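## Task

The liquid handler stopped because it ran out of tips at D1 (200 uL); the panel strip 'OUT OF TIPS D1' is lit. The run record lists what was originally loaded, not necessarily how things sit now: D1 an uncovered 200 uL tip rack, D2 open 12-trough reservoir F10, D3 open 96-well plate C51 holding samples, D4 nothing, D5 open 96-well plate C15 holding samples. Carry the spent rack from D1 to WASTE. Take a full 200 uL rack from SHELF, remove its cover, and set the rack on D1 seated and level within the locators, oriented so well A1 sits at the corner engraved 'A1'. That cover must also go into WASTE. Carrying any labware or cover in the gripper above a reservoir or an open plate fails the job. Every other piece of labware and every other cover on D1 to D5 and on SHELF must finish exactly as it began. When finished, release and move away (contact with RESUME or its box is allowed), then press RESUME; the job is over the moment it goes down. Pressing RESUME fails if D1 is empty, holds something other than the full rack, has a cover on that rack, or if any item on D1 to D5 is unseated. If a required change is still wrong, pressing RESUME scores worse than leaving it unpressed.

## Robot and tools

Robot: one Doosan M1013 six-joint arm carrying a Robotiq 2F-140 parallel gripper; there is only one arm, so every motion argument is a single row. The wrist camera (cam_wrist, 504x504 fisheye) rides on the hand; cam_high (896x504) is a fixed overhead view. zoom_image(camera, region=[x0,y0,x1,y1]) gives a sharper crop of the latest image, at most 504x504 pixels, pixel origin top-left.

Scene frame: origin on the table top beneath the arm base, +z up, +y to the left when looking along +x. Results report end_effector_position (metres) and end_effector_quat_wxyz in this frame, plus velocities, joint positions, joint torques, flange force and a 'Hand target' line (where the controller is currently steering). end_effector_position is the point between closed pads; fingertips stick out about 33 mm past it when closed, 9 mm when fully open, and closing pushes the tips roughly 24 mm further out, so keep clearance above surfaces. Fingers point along the gripper's +z and close along its y.

Deck layout: D1 to D5 are adjacent deck slots, D1 leftmost seen from the base. SHELF holds labware, WASTE is a free-standing bin that must stay upright with nothing overhanging its rim (dropping an item in from the rim is fine), RG is a regrip nest, RESUME is a key on a box, pressed by pushing it horizontally straight into the box until it latches. Labware IDs appear on the short end near column 1 and the long side near row H; A1 is at the labelled end, in the corner opposite the labelled side. Racks show their size (200 or 1000).

Row format (both tools): 9 numbers in [-1, 1]: dx, dy, dz, rx, ry, rz, position, force_limit, speed. The first six are an offset, not a pose: they are expressed in the gripper's own axes, relative to the hand's measured pose at the start of the action (for the first action of a call, the last pose a result reported). Scale: 1.0 equals 0.6 m of travel or 180 degrees; rx, ry, rz form one rotation vector. position: +1 fully open (140 mm), about -0.8 pads touching, -1 close until blocked. force_limit: about 14 N at -1, 60 N at 0, 107 N at +1. speed: pad gap rate about 30 mm/s at -1, 140 at 0, 250 at +1.

execute_actions(actions): a list of actions; each action is a table of up to 15 rows, one per 1/30 s step, and the last row repeats to fill 15 steps (0.5 s). Every row in an action is measured from that action's start pose, not from the row before. Each step the command is clipped to within 70 mm and 16 degrees of the measured pose, so large offsets need several actions. An empty list just returns state and images.

move(target, speed, stop_force, blocking): straight-line path toward one offset row (measured from the pose in the last result showing one), lasting 0.5 to 10 s. speed is m/s, 0.002 to 0.5, default 0.25 (turning up to twice that in rad/s). stop_force, 20 to 80 N, ends the path when the push against the motion rises by that much; use it at very low speed when approaching contact, and omit it when moving off something you press on. It is unreliable on moves that rotate, refused with blocking=false, and not allowed in the first 0.2 s. The result's 'move:' line gives the ending (done, contact, held, off_target, moving, fault) and limits (paced = clipped; held = some steps blocked, after which the arm may jump fast). Finger values are sent at the start. wait(seconds 0 to 10) lets time pass; stop brakes a running move. finished_scene(scene) ends a scene for good.

Gripping: close with position -1 and confirm object_status 2 (0 moving, 1 blocked while opening, 2 blocked while closing = holding, 3 reached target or pads met). To squeeze harder, raise force_limit and switch position between -1 and -0.98. position_measured runs 3 (open) to 230 (pads met), non-linear.

Cautions: the arm is stiff; commanding even a few millimetres into a firm surface can trip a torque or force fault (144 N outside force), freezing the arm for 10 s. Approach contacts slowly. Never fly held items over the reservoir or open plates, do not push anything off the table, avoid drops and slams, and watch for MOTOR HOT warnings when holding loads. Loose objects may occasionally be nudged. 'pose unreachable' means the clearance check altered the command.

Each tool is called after ">>>" as name(argument=value, ...) on one line, values as JSON.

## Session

>>> execute_actions(actions=[])

Scene clock: 0.00 s.
end_effector_position=(+0.6709, +0.4433, +0.1025) position_measured=3 object_status=3 end_effector_quat_wxyz=(-0.120, -0.505, +0.696, +0.496) end_effector_velocity=(+0.001, -0.000, +0.001) end_effector_angular_velocity=(+0.001, -0.002, +0.000)
Joint positions: [0.265 0.907 1.325 0.804 1.693 3.451]
Joint velocities: [-0.    -0.    -0.001 -0.     0.    -0.001]
Joint torques (N m, as the joint torque sensors report them, + toward a larger angle): no reading
Flange force (N, the push that the arm receives, along the gripper's own x y z axes): no reading
Hand target: +0.671, +0.443, +0.102; -0.120, -0.505, +0.696, +0.496

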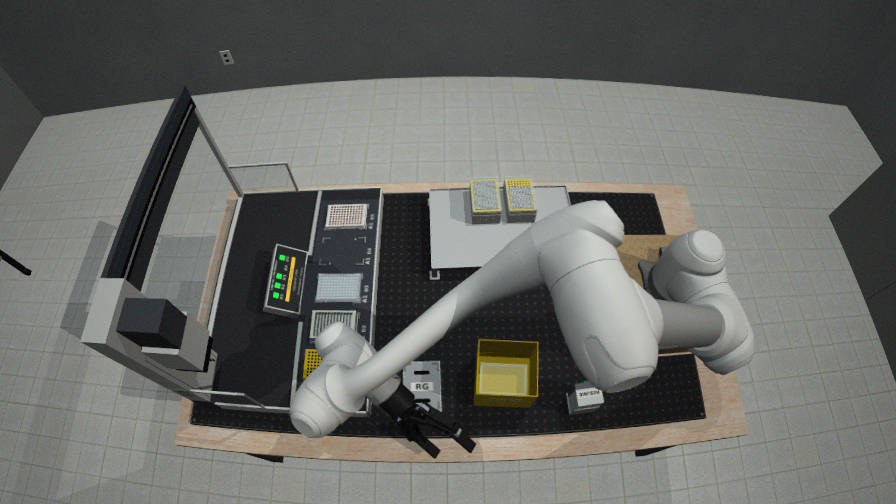

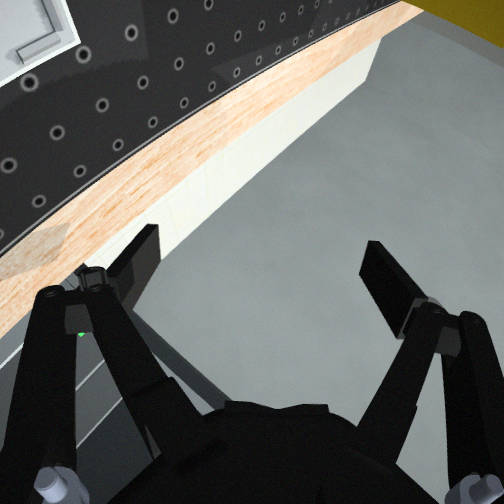

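>>> move(target=[-0.167,0.406,-0.24,0.352,-0.085,0.359,1,0,0], speed=0.4)

>>> zoom_image(camera="cam_high", region=[200,170,620,430])

Scene clock: 2.63 s.
end_effector_position=(+0.6710, +0.4433, +0.4031) position_measured=3 object_status=3 end_effector_quat_wxyz=(-0.000, -0.001, +1.000, +0.001) end_effector_velocity=(-0.001, +0.001, -0.000) end_effector_angular_velocity=(-0.001, +0.001, -0.000)
Joint positions: [0.558 0.415 1.248 0.013 1.484 5.241]
Joint velocities: [ 0.001  0.     0.    -0.     0.     0.001]
Joint torques (N m, as the joint torque sensors report them, + toward a larger angle): [ -3.03 -76.98 -42.43   4.12  -0.07  -1.16]
Flange force (N, the push that the arm receives, along the gripper's own x y z axes): [11.6 -2.8 1.0]
Hand target: +0.671, +0.443, +0.403; -0.000, -0.001, +1.000, +0.001
Off the commanded pose: 0.001 m, 0 deg.
move: done
camera_calibration (this result's frames):
cam_wrist: T_world_to_cam=[[-0.0826304, 0.996573, -0.00367252, -0.37809], [0.880062, 0.074698, 0.468948, -0.814983], [0.467615, 0.0355173, -0.883218, 0.21108], [0, 0, 0, 1]] pos_world=[0.587289, 0.430175, 0.567226]

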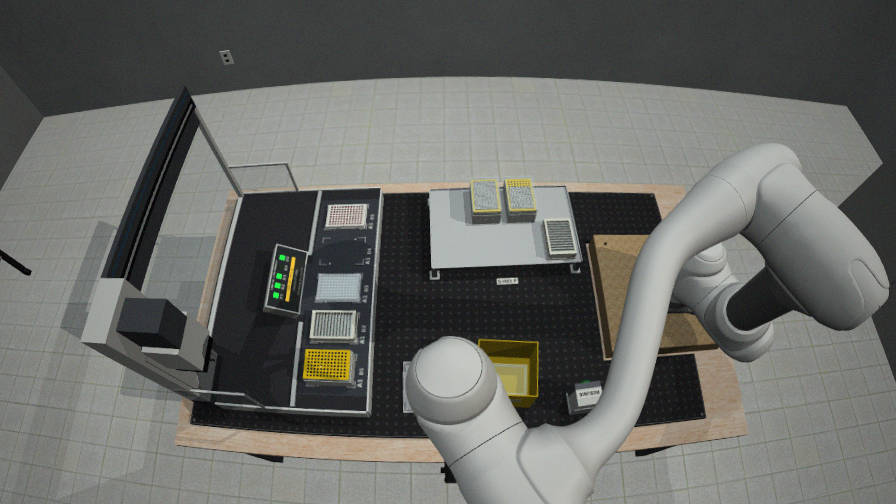

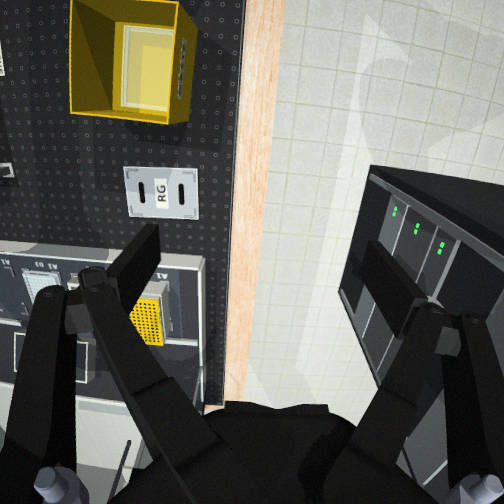

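Region (200, 170, 620, 430) of cam_high's 896x504 image, scaled by 1.200, with more detail than that image has; it fills the top 312 rows of this view, and the rest is white.

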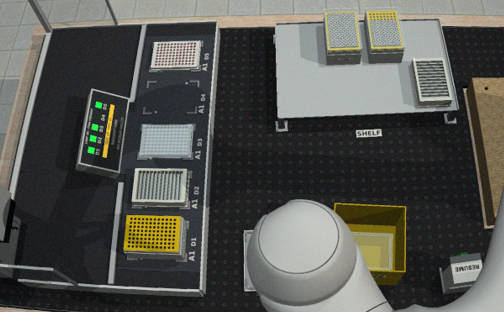

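>>> zoom_image(camera="cam_high", region=[420,165,600,290])

>>> zoom_image(camera="cam_high", region=[280,290,400,420])

>>> zoom_image(camera="cam_high", region=[290,185,410,315])

Region (420, 165, 600, 290) of cam_high's 896x504 image, scaled by 2.800, with more detail than that image has; it fills the top 350 rows of this view, and the rest is white.

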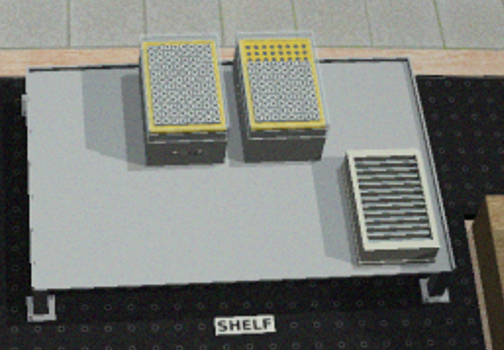

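Region (280, 290, 400, 420) of cam_high's 896x504 image, scaled by 3.877, with more detail than that image has; it fills the left 465 columns of this view, and the rest is white.

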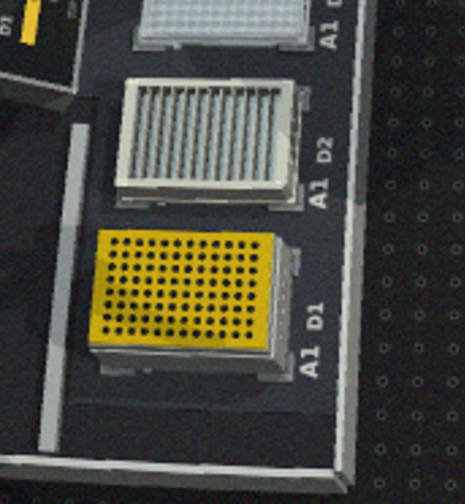

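Region (290, 185, 410, 315) of cam_high's 896x504 image, scaled by 3.877, with more detail than that image has; it fills the left 465 columns of this view, and the rest is white.

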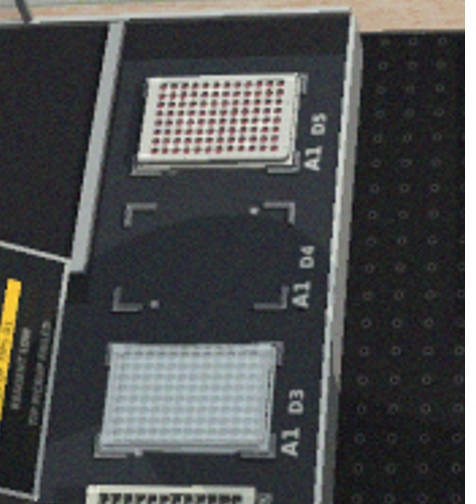

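>>> move(target=[-0.47,-0.375,0.25,0,0,0,1,0,0], speed=0.4)

Scene clock: 4.83 s.
end_effector_position=(+0.9535, +0.2186, +0.2524) position_measured=3 object_status=3 end_effector_quat_wxyz=(+0.000, -0.001, +1.000, +0.001) end_effector_velocity=(-0.000, +0.001, -0.000) end_effector_angular_velocity=(+0.000, +0.001, +0.001)
Joint positions: [0.212 0.765 0.96  0.011 1.424 4.895]
Joint velocities: [ 0.001 -0.     0.001  0.     0.    -0.   ]
Joint torques (N m, as the joint torque sensors report them, + toward a larger angle): [  -3.07 -105.75  -42.59    4.02   -0.01   -0.97]
Flange force (N, the push that the arm receives, along the gripper's own x y z axes): [18.0 -0.4 -0.4]
Hand target: +0.953, +0.219, +0.252; -0.000, -0.001, +1.000, +0.001
Off the commanded pose: 0.001 m, 0 deg.
move: done
camera_calibration (this result's frames):
cam_wrist: T_world_to_cam=[[-0.0825484, 0.996578, -0.00414331, -0.131344], [0.879673, 0.0748175, 0.469656, -0.975986], [0.468359, 0.0351246, -0.88284, -0.0468971], [0, 0, 0, 1]] pos_world=[0.869671, 0.205562, 0.416431]

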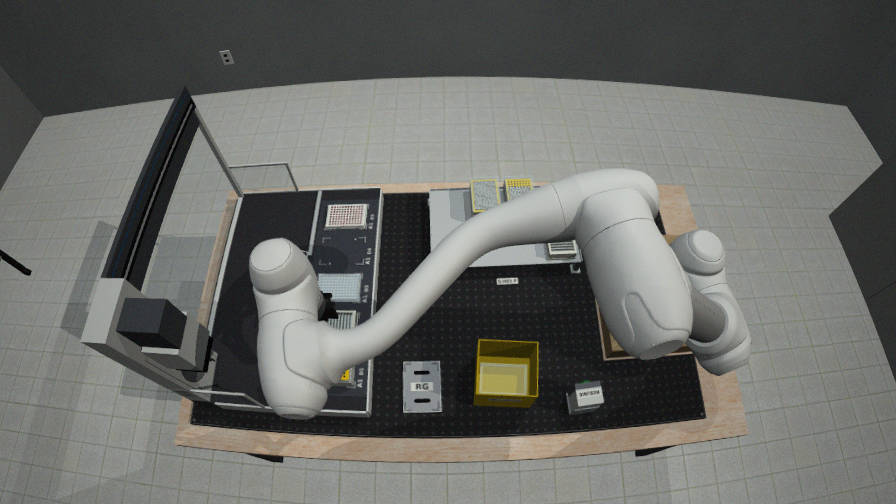

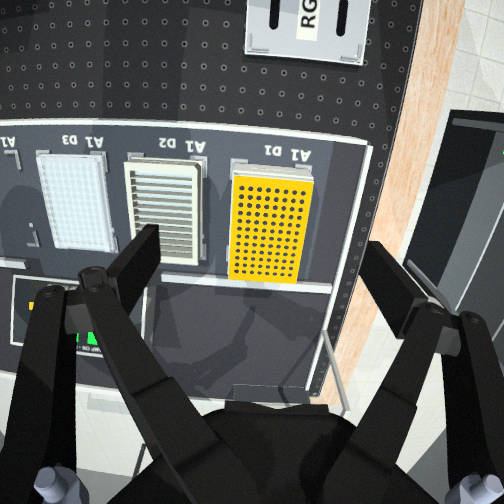

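>>> move(target=[-0.078,0.022,0.11,0,0,0,0.55,0,0])

Scene clock: 5.80 s.
end_effector_position=(+1.0003, +0.2321, +0.1862) position_measured=59 object_status=3 end_effector_quat_wxyz=(+0.000, -0.001, +1.000, +0.001) end_effector_velocity=(-0.002, -0.001, +0.000) end_effector_angular_velocity=(-0.001, +0.005, -0.000)
Joint positions: [0.217 0.884 0.864 0.011 1.401 4.899]
Joint velocities: [-0.     0.    -0.     0.     0.005 -0.   ]
Joint torques (N m, as the joint torque sensors report them, + toward a larger angle): [  -3.96 -116.64  -42.6     4.03   -0.26   -1.  ]
Flange force (N, the push that the arm receives, along the gripper's own x y z axes): [15.1 0.3 -1.8]
Hand target: +1.000, +0.232, +0.186; +0.000, -0.001, +1.000, +0.001
Off the commanded pose: 0.000 m, 0 deg.
move: done
camera_calibration (this result's frames):
cam_wrist: T_world_to_cam=[[-0.0825154, 0.996582, -0.00403053, -0.141187], [0.879448, 0.0747182, 0.470095, -0.98694], [0.468789, 0.0352454, -0.882607, -0.128166], [0, 0, 0, 1]] pos_world=[0.916394, 0.218964, 0.350266]

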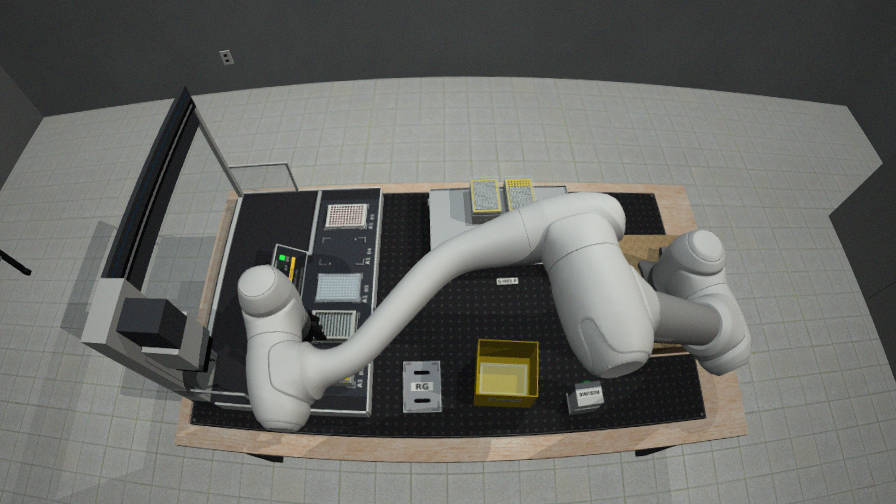

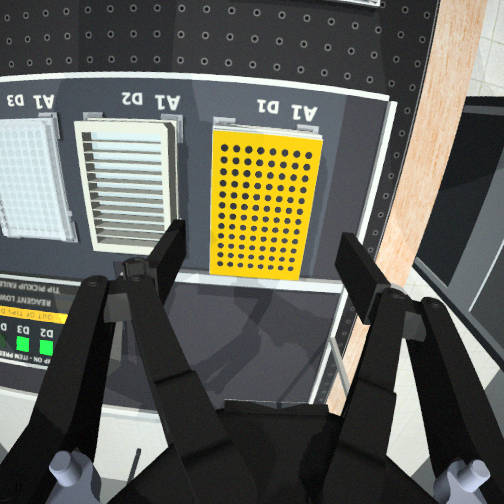

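>>> move(target=[0.004,0,0.13,0,0,0,0.55,0,0], speed=0.12)

>>> execute_actions(actions=[[[0,0,0,0,0,0,-1,-0.3,0]]])

Scene clock: 6.93 s.
end_effector_position=(+0.9978, +0.2321, +0.1079) position_measured=59 object_status=3 end_effector_quat_wxyz=(+0.000, -0.000, +1.000, +0.001) end_effector_velocity=(+0.000, -0.000, -0.001) end_effector_angular_velocity=(-0.000, -0.000, -0.001)
Joint positions: [0.218 0.916 0.948 0.011 1.286 4.899]
Joint velocities: [-0.     0.     0.    -0.    -0.001  0.   ]
Joint torques (N m, as the joint torque sensors report them, + toward a larger angle): [  -3.65 -121.    -42.55    4.2    -0.17   -0.83]
Flange force (N, the push that the arm receives, along the gripper's own x y z axes): [11.7 0.9 -1.1]
Hand target: +0.998, +0.232, +0.108; +0.000, -0.000, +1.000, +0.001
Off the commanded pose: 0.000 m, 0 deg.
move: done
camera_calibration (this result's frames):
cam_wrist: T_world_to_cam=[[-0.08234, 0.996596, -0.00404953, -0.141951], [0.879615, 0.0745839, 0.469802, -0.947993], [0.468505, 0.0351215, -0.882763, -0.195735], [0, 0, 0, 1]] pos_world=[0.913884, 0.219047, 0.272007]

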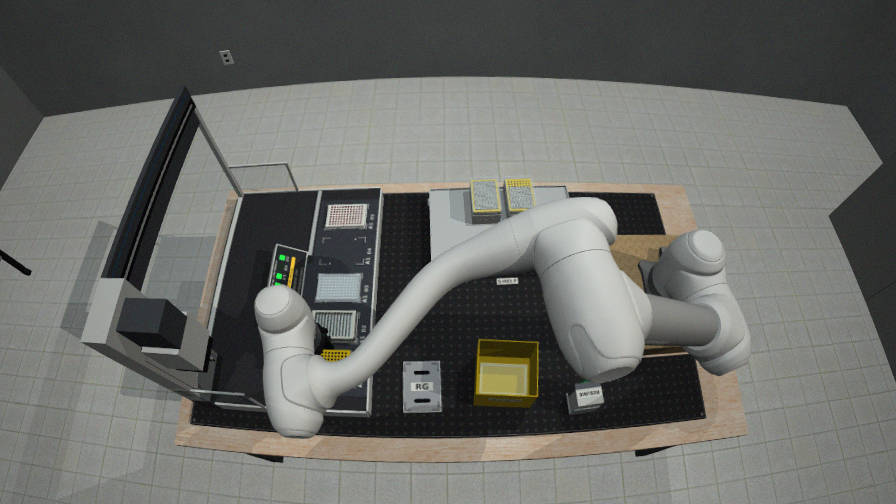

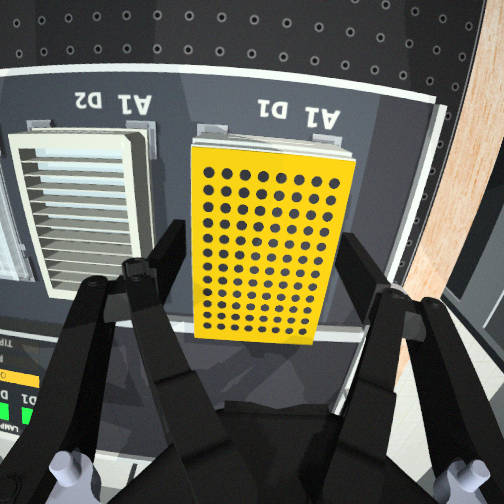

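Scene clock: 7.43 s.
end_effector_position=(+0.9979, +0.2318, +0.1081) position_measured=102 object_status=2 end_effector_quat_wxyz=(+0.000, -0.000, +1.000, +0.001) end_effector_velocity=(-0.000, +0.001, -0.001) end_effector_angular_velocity=(+0.002, +0.000, +0.000)
Joint positions: [0.218 0.915 0.948 0.011 1.286 4.899]
Joint velocities: [ 0.001  0.     0.     0.002 -0.001 -0.   ]
Joint torques (N m, as the joint torque sensors report them, + toward a larger angle): [ 33.34 -96.69 -35.75  16.65  -4.23  -0.87]
Flange force (N, the push that the arm receives, along the gripper's own x y z axes): [17.7 -37.4 -23.3]
Hand target: +0.998, +0.232, +0.108; +0.000, -0.000, +1.000, +0.001
Off the commanded pose: 0.000 m, 0 deg.
camera_calibration (this result's frames):
cam_wrist: T_world_to_cam=[[-0.0822589, 0.996601, -0.0043816, -0.141708], [0.879515, 0.0746609, 0.469978, -0.948055], [0.468707, 0.0348062, -0.882667, -0.19576], [0, 0, 0, 1]] pos_world=[0.913926, 0.218823, 0.272153]

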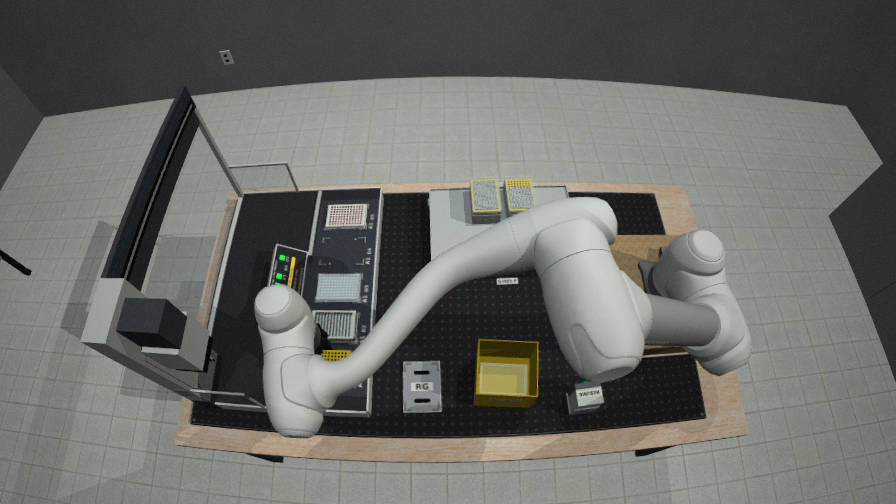

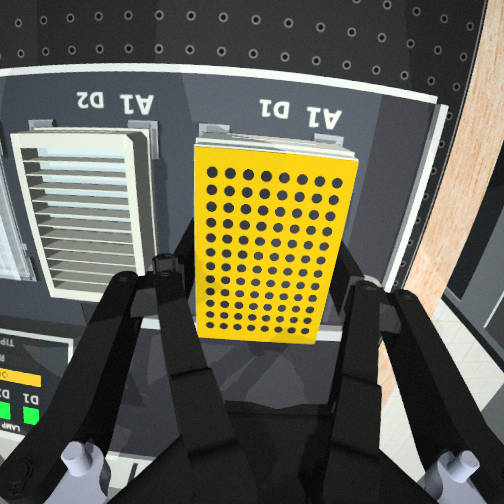

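>>> move(target=[0,-0.003,-0.12,0,0,0,-1,-0.3,0], speed=0.2)

>>> move(target=[0.5,0.035,-0.22,0,0,0,-1,-0.3,0], speed=0.45)

Scene clock: 8.37 s.
end_effector_position=(+0.9979, +0.2300, +0.1803) position_measured=102 object_status=2 end_effector_quat_wxyz=(+0.000, -0.001, +1.000, +0.001) end_effector_velocity=(-0.000, -0.001, -0.001) end_effector_angular_velocity=(-0.000, +0.001, -0.001)
Joint positions: [0.216 0.881 0.881 0.01  1.388 4.898]
Joint velocities: [-0.001  0.001  0.001 -0.     0.    -0.   ]
Joint torques (N m, as the joint torque sensors report them, + toward a larger angle): [  -3.66 -113.41  -41.22    3.91   -0.1    -1.  ]
Flange force (N, the push that the arm receives, along the gripper's own x y z axes): [14.7 -0.3 -2.1]
Hand target: +0.998, +0.230, +0.180; +0.000, -0.001, +1.000, +0.001
Off the commanded pose: 0.000 m, 0 deg.
move: done
camera_calibration (this result's frames):
cam_wrist: T_world_to_cam=[[-0.0824123, 0.996589, -0.00435052, -0.139407], [0.879441, 0.074777, 0.470098, -0.981873], [0.46882, 0.0349159, -0.882603, -0.132164], [0, 0, 0, 1]] pos_world=[0.913971, 0.216968, 0.344322]

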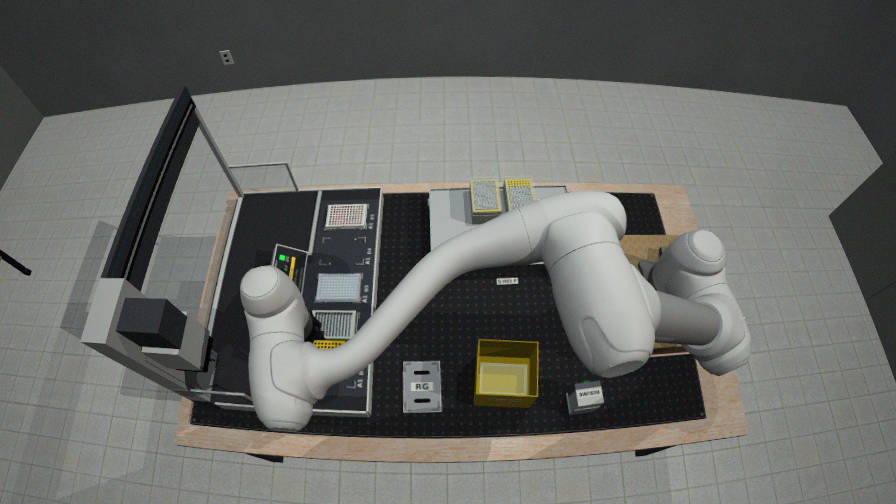

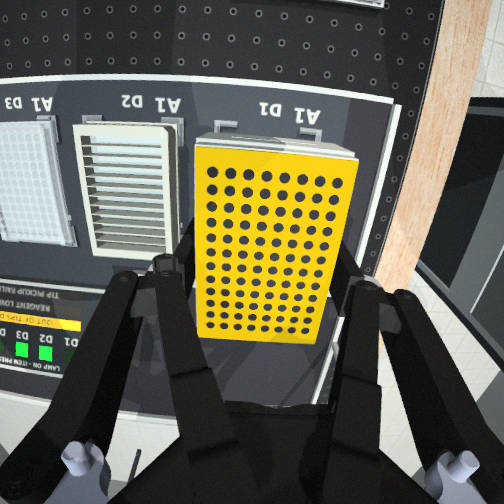

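Scene clock: 9.57 s.
end_effector_position=(+0.6981, +0.2504, +0.3129) position_measured=102 object_status=2 end_effector_quat_wxyz=(+0.000, -0.000, +1.000, +0.001) end_effector_velocity=(+0.000, -0.001, -0.000) end_effector_angular_velocity=(+0.000, -0.000, -0.002)
Joint positions: [0.317 0.344 1.516 0.012 1.289 4.998]
Joint velocities: [-0.001  0.     0.     0.    -0.001  0.001]
Joint torques (N m, as the joint torque sensors report them, + toward a larger angle): [ -4.07 -72.5  -41.41   4.22  -0.04  -1.02]
Flange force (N, the push that the arm receives, along the gripper's own x y z axes): [7.4 3.4 -0.2]
Hand target: +0.698, +0.250, +0.313; +0.000, -0.000, +1.000, +0.001
Off the commanded pose: 0.001 m, 0 deg.
move: done
camera_calibration (this result's frames):
cam_wrist: T_world_to_cam=[[-0.0821295, 0.996614, -0.0039959, -0.184214], [0.879568, 0.0743681, 0.469924, -0.782034], [0.46863, 0.03508, -0.882698, 0.124814], [0, 0, 0, 1]] pos_world=[0.614231, 0.23737, 0.476934]

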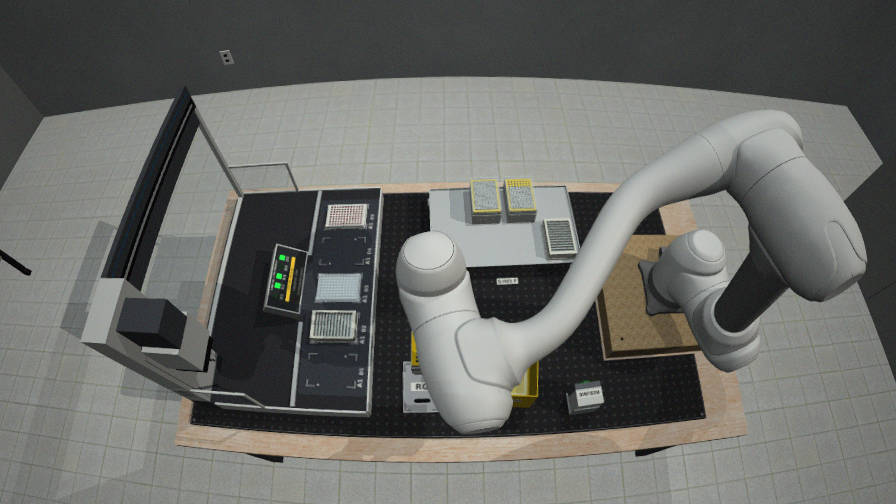

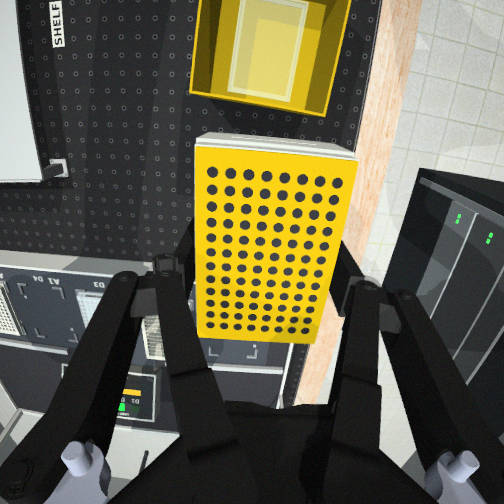

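>>> move(target=[0.277,-0.002,0.1,0,0,0.025,-1,-0.3,0], speed=0.3)

Scene clock: 10.67 s.
end_effector_position=(+0.5319, +0.2491, +0.2532) position_measured=102 object_status=2 end_effector_quat_wxyz=(+0.000, +0.039, +0.999, +0.001) end_effector_velocity=(+0.000, -0.000, +0.000) end_effector_angular_velocity=(-0.002, -0.002, +0.001)
Joint positions: [0.396 0.142 1.887 0.013 1.118 5.154]
Joint velocities: [ 0.001 -0.001  0.    -0.003 -0.001  0.001]
Joint torques (N m, as the joint torque sensors report them, + toward a larger angle): [ -2.48 -47.38 -38.01   3.67  -0.12  -1.1 ]
Flange force (N, the push that the arm receives, along the gripper's own x y z axes): [8.3 0.9 -2.9]
Hand target: +0.532, +0.249, +0.253; +0.000, +0.039, +0.999, +0.001
Off the commanded pose: 0.000 m, 0 deg.
move: done
camera_calibration (this result's frames):
cam_wrist: T_world_to_cam=[[-0.0032877, 0.999988, -0.00373637, -0.239588], [0.882852, 0.00465732, 0.469628, -0.591995], [0.469639, -0.00175467, -0.882857, 0.158771], [0, 0, 0, 1]] pos_world=[0.447292, 0.242621, 0.417294]

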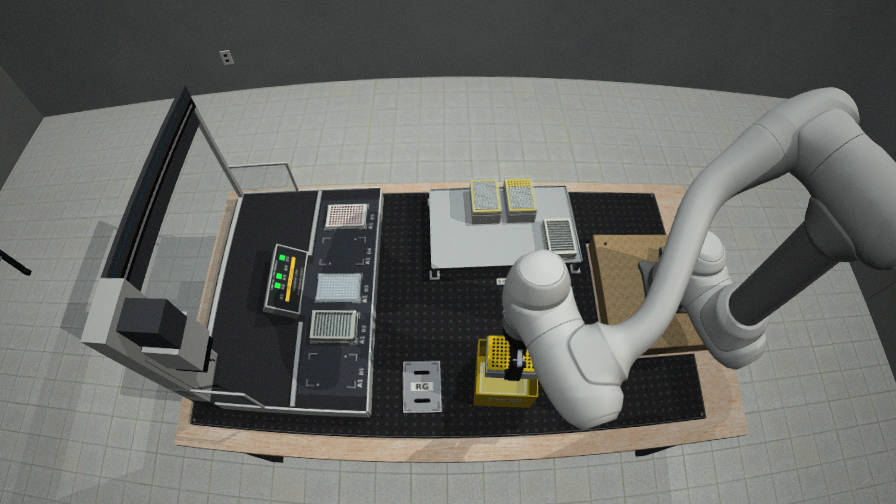

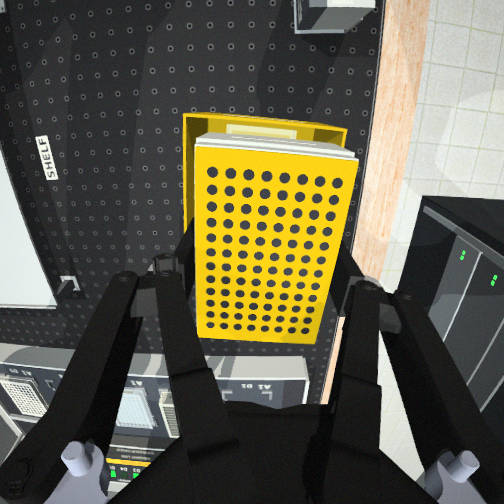

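>>> move(target=[-0.003,0,0.14,0,0,0,-1,-0.3,0], speed=0.12)

>>> execute_actions(actions=[[[0,0,0,0,0,0,0.45,0,0]]])

Scene clock: 11.80 s.
end_effector_position=(+0.5336, +0.2490, +0.1691) position_measured=102 object_status=2 end_effector_quat_wxyz=(+0.000, +0.039, +0.999, +0.001) end_effector_velocity=(-0.001, +0.000, +0.000) end_effector_angular_velocity=(-0.000, +0.001, +0.001)
Joint positions: [0.396 0.218 1.969 0.015 0.961 5.152]
Joint velocities: [ 0.001 -0.    -0.     0.     0.002 -0.   ]
Joint torques (N m, as the joint torque sensors report them, + toward a larger angle): [ -3.69 -51.31 -34.73   3.38   0.01  -0.96]
Flange force (N, the push that the arm receives, along the gripper's own x y z axes): [9.4 2.4 -4.2]
Hand target: +0.534, +0.249, +0.169; +0.000, +0.039, +0.999, +0.001
Off the commanded pose: 0.000 m, 0 deg.
move: done
camera_calibration (this result's frames):
cam_wrist: T_world_to_cam=[[-0.00307777, 0.999988, -0.00386816, -0.239895], [0.882887, 0.00453373, 0.469564, -0.553955], [0.469576, -0.00196994, -0.88289, 0.0838043], [0, 0, 0, 1]] pos_world=[0.448988, 0.242569, 0.333179]

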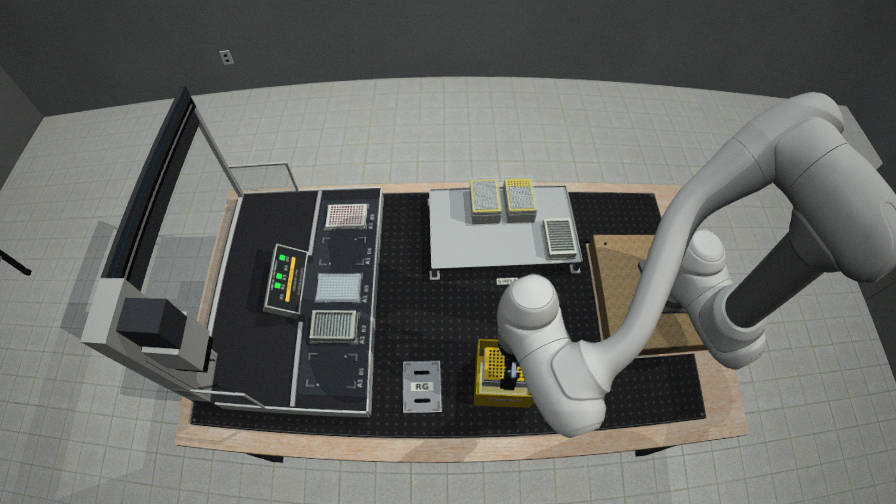

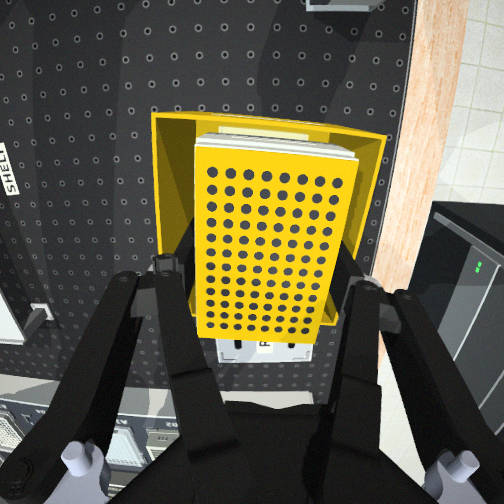

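Scene clock: 12.30 s.
end_effector_position=(+0.5336, +0.2490, +0.1691) position_measured=72 object_status=3 end_effector_quat_wxyz=(+0.000, +0.039, +0.999, +0.001) end_effector_velocity=(+0.001, +0.000, +0.000) end_effector_angular_velocity=(+0.001, -0.002, +0.000)
Joint positions: [0.396 0.218 1.969 0.015 0.961 5.152]
Joint velocities: [ 0.     0.    -0.     0.    -0.002  0.   ]
Joint torques (N m, as the joint torque sensors report them, + toward a larger angle): [ -2.43 -51.47 -34.72   3.32  -0.11  -1.07]
Flange force (N, the push that the arm receives, along the gripper's own x y z axes): [8.5 0.8 -4.2]
Hand target: +0.534, +0.249, +0.169; +0.000, +0.039, +0.999, +0.001
Off the commanded pose: 0.000 m, 0 deg.
camera_calibration (this result's frames):
cam_wrist: T_world_to_cam=[[-0.00307889, 0.999988, -0.00386621, -0.239895], [0.882885, 0.00453381, 0.469568, -0.553956], [0.46958, -0.00196766, -0.882888, 0.0838005], [0, 0, 0, 1]] pos_world=[0.448989, 0.242569, 0.333179]

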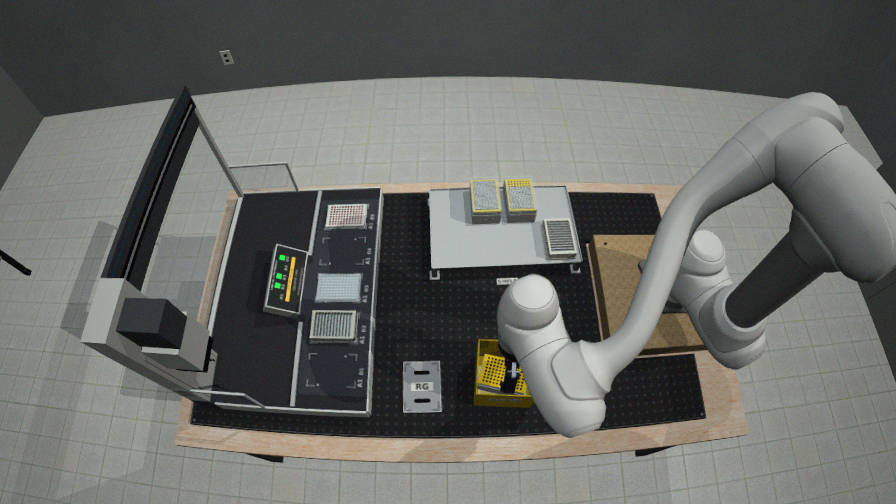

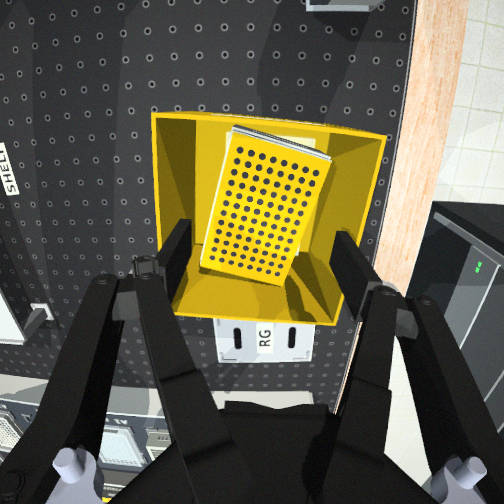

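>>> move(target=[0,0,-0.1,0,0,0,0.45,0,0], speed=0.3)

>>> move(target=[-0.1175,-0.625,-0.3,0,0,0.475,0.6,0,0], speed=0.5)

Scene clock: 13.17 s.
end_effector_position=(+0.5336, +0.2489, +0.2291) position_measured=72 object_status=3 end_effector_quat_wxyz=(-0.000, +0.039, +0.999, +0.001) end_effector_velocity=(+0.000, -0.000, +0.001) end_effector_angular_velocity=(+0.000, -0.000, -0.002)
Joint positions: [0.395 0.164 1.91  0.014 1.074 5.152]
Joint velocities: [-0.    -0.001 -0.001  0.     0.001  0.002]
Joint torques (N m, as the joint torque sensors report them, + toward a larger angle): [ -3.86 -47.63 -37.13   3.5   -0.25  -0.94]
Flange force (N, the push that the arm receives, along the gripper's own x y z axes): [10.5 2.1 -4.3]
Hand target: +0.534, +0.249, +0.229; +0.000, +0.039, +0.999, +0.001
Off the commanded pose: 0.000 m, 0 deg.
move: done
camera_calibration (this result's frames):
cam_wrist: T_world_to_cam=[[-0.00321898, 0.999988, -0.00379873, -0.239557], [0.882918, 0.00462568, 0.469505, -0.582187], [0.469517, -0.00184263, -0.882922, 0.136788], [0, 0, 0, 1]] pos_world=[0.449028, 0.242499, 0.393203]

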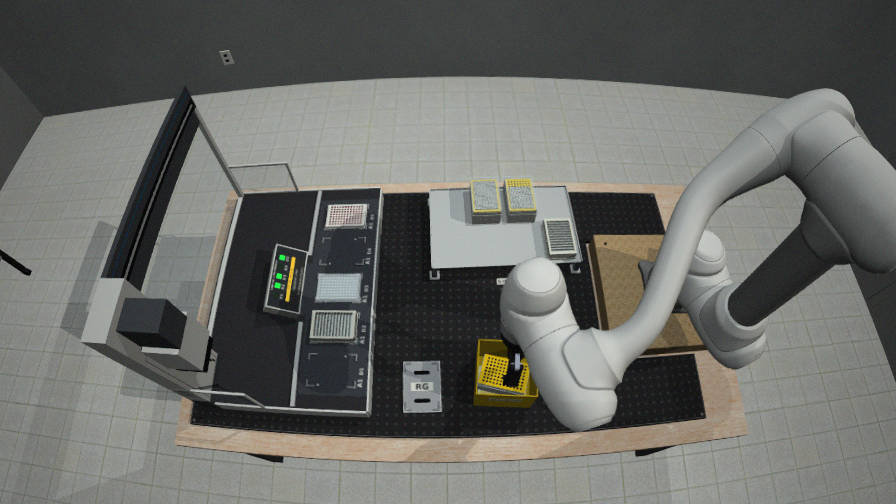

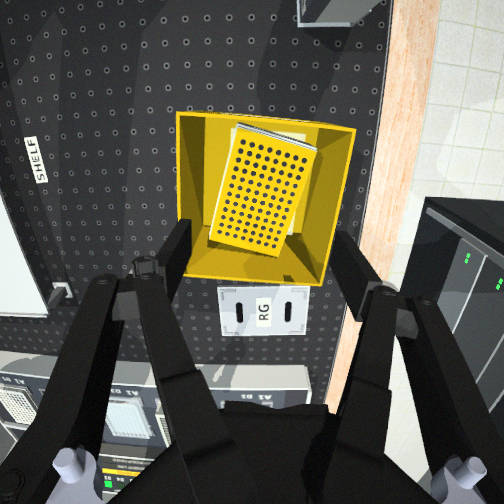

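Scene clock: 15.10 s.
end_effector_position=(+0.5757, -0.1314, +0.4087) position_measured=53 object_status=3 end_effector_quat_wxyz=(-0.000, +0.707, +0.707, +0.001) end_effector_velocity=(-0.000, -0.001, +0.000) end_effector_angular_velocity=(-0.000, +0.000, -0.001)
Joint positions: [-0.261  0.076  1.674  0.006  1.404  5.994]
Joint velocities: [-0.001 -0.001 -0.    -0.     0.001  0.   ]
Joint torques (N m, as the joint torque sensors report them, + toward a larger angle): [ -2.51 -43.28 -41.86   4.04  -0.01  -0.97]
Flange force (N, the push that the arm receives, along the gripper's own x y z axes): [6.6 -7.0 0.0]
Hand target: +0.576, -0.131, +0.409; -0.000, +0.707, +0.707, +0.001
Off the commanded pose: 0.001 m, 0 deg.
move: done
camera_calibration (this result's frames):
cam_wrist: T_world_to_cam=[[0.996598, 0.0822286, -0.00549251, -0.553953], [0.0752474, -0.880758, 0.467551, -0.352445], [0.0336085, -0.466374, -0.883949, 0.465249], [0, 0, 0, 1]] pos_world=[0.562953, -0.0478878, 0.573]

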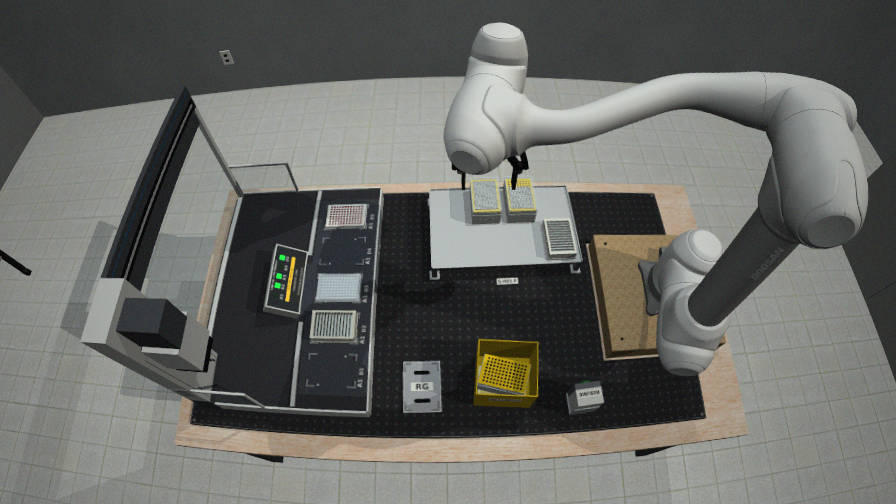

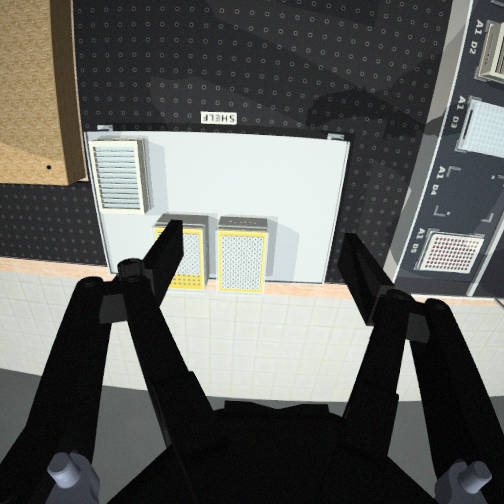

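>>> zoom_image(camera="cam_wrist", region=[140,190,300,310])

Region (140, 190, 300, 310) of cam_wrist's 504x504 image, scaled by 3.150, with more detail than that image has; it fills the top 378 rows of this view, and the rest is white.

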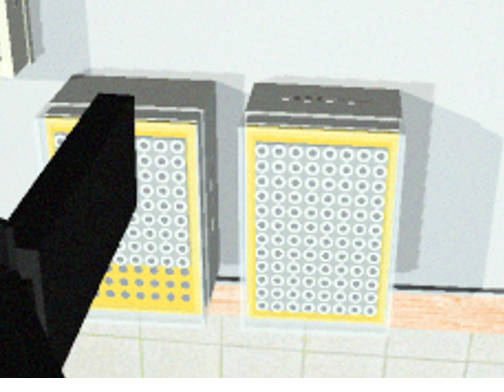

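>>> move(target=[-0.11,-0.02,0.35,0,0,0,0.6,0,0], speed=0.35)

>>> zoom_image(camera="cam_wrist", region=[150,170,370,390])

Scene clock: 16.30 s.
end_effector_position=(+0.5636, -0.1974, +0.1985) position_measured=53 object_status=3 end_effector_quat_wxyz=(-0.000, +0.707, +0.707, +0.001) end_effector_velocity=(-0.001, +0.000, -0.000) end_effector_angular_velocity=(+0.002, +0.002, -0.001)
Joint positions: [-0.37   0.209  1.924  0.004  1.02   5.883]
Joint velocities: [-0.001  0.     0.001  0.001  0.002 -0.   ]
Joint torques (N m, as the joint torque sensors report them, + toward a larger angle): [ -2.91 -52.31 -36.07   3.43  -0.31  -0.9 ]
Flange force (N, the push that the arm receives, along the gripper's own x y z axes): [6.9 -3.6 -2.8]
Hand target: +0.564, -0.197, +0.199; -0.000, +0.707, +0.707, +0.001
Off the commanded pose: 0.001 m, 0 deg.
move: done
camera_calibration (this result's frames):
cam_wrist: T_world_to_cam=[[0.996628, 0.0818556, -0.00563059, -0.537642], [0.0749657, -0.880549, 0.467988, -0.311258], [0.0333495, -0.466832, -0.883717, 0.249078], [0, 0, 0, 1]] pos_world=[0.550857, -0.113791, 0.362752]

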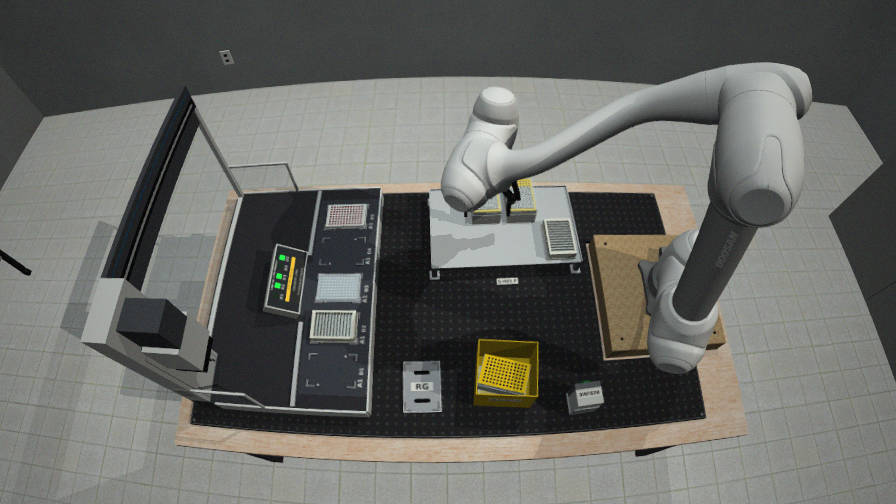

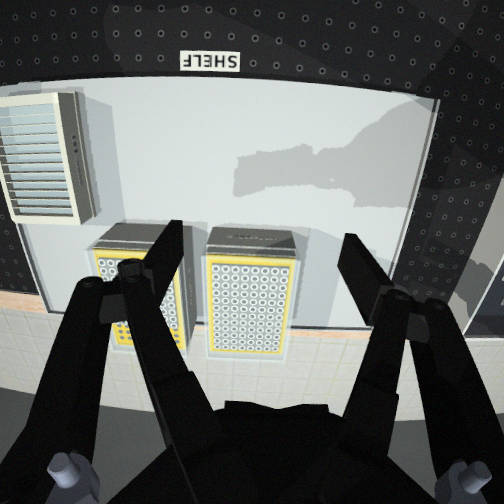

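Region (150, 170, 370, 390) of cam_wrist's 504x504 image, scaled by 2.291, with more detail than that image has.

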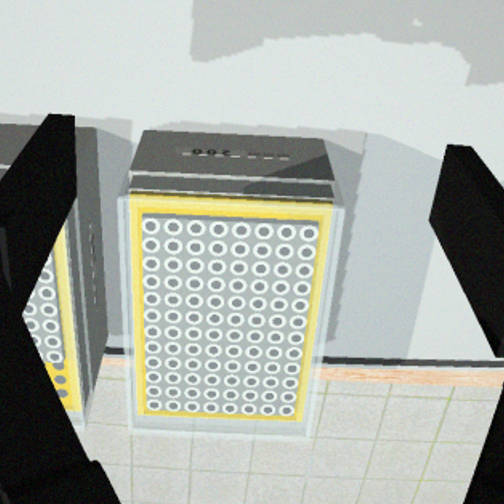

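>>> move(target=[-0.173,-0.004,0.075,0,0,-0.011,0.5,0,0], speed=0.15)

Scene clock: 17.57 s.
end_effector_position=(+0.5613, -0.3014, +0.1533) position_measured=66 object_status=3 end_effector_quat_wxyz=(-0.000, +0.695, +0.719, +0.001) end_effector_velocity=(+0.000, -0.000, -0.000) end_effector_angular_velocity=(-0.001, -0.000, -0.000)
Joint positions: [-0.521  0.309  1.889  0.002  0.956  5.699]
Joint velocities: [-0.     0.001  0.    -0.    -0.001  0.   ]
Joint torques (N m, as the joint torque sensors report them, + toward a larger angle): [ -3.14 -58.84 -34.63   3.48  -0.22  -0.99]
Flange force (N, the push that the arm receives, along the gripper's own x y z axes): [8.9 -4.1 -4.7]
Hand target: +0.561, -0.301, +0.153; -0.000, +0.695, +0.719, +0.001
Off the commanded pose: 0.000 m, 0 deg.
move: done
camera_calibration (this result's frames):
cam_wrist: T_world_to_cam=[[0.993195, 0.116322, -0.00569643, -0.514771], [0.105425, -0.877209, 0.46839, -0.397642], [0.0494873, -0.465803, -0.883503, 0.151859], [0, 0, 0, 1]] pos_world=[0.545674, -0.2182, 0.317487]

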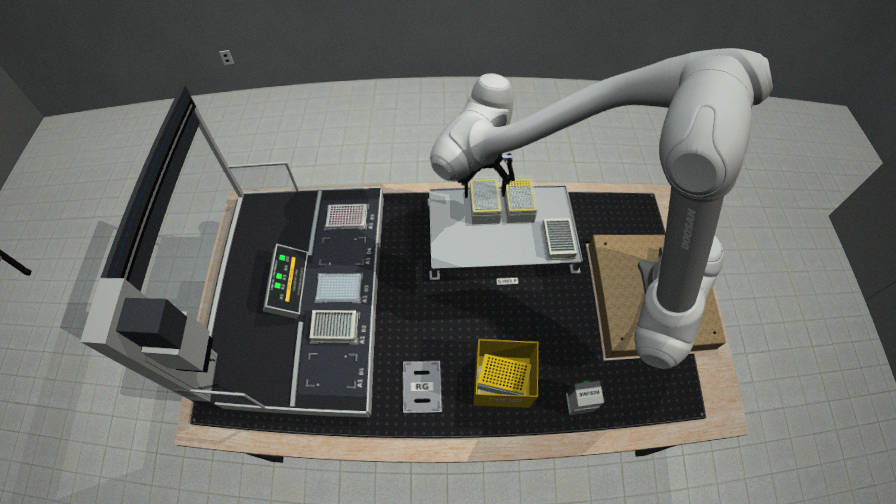

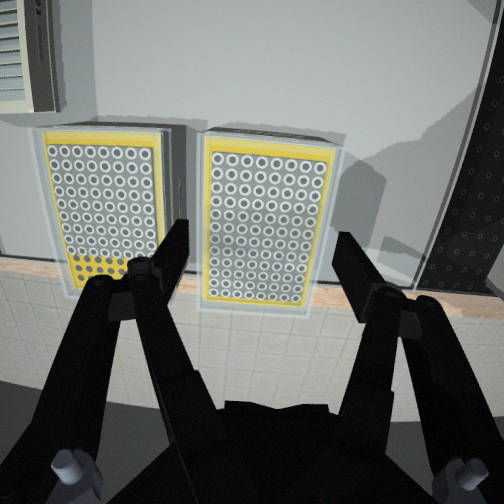

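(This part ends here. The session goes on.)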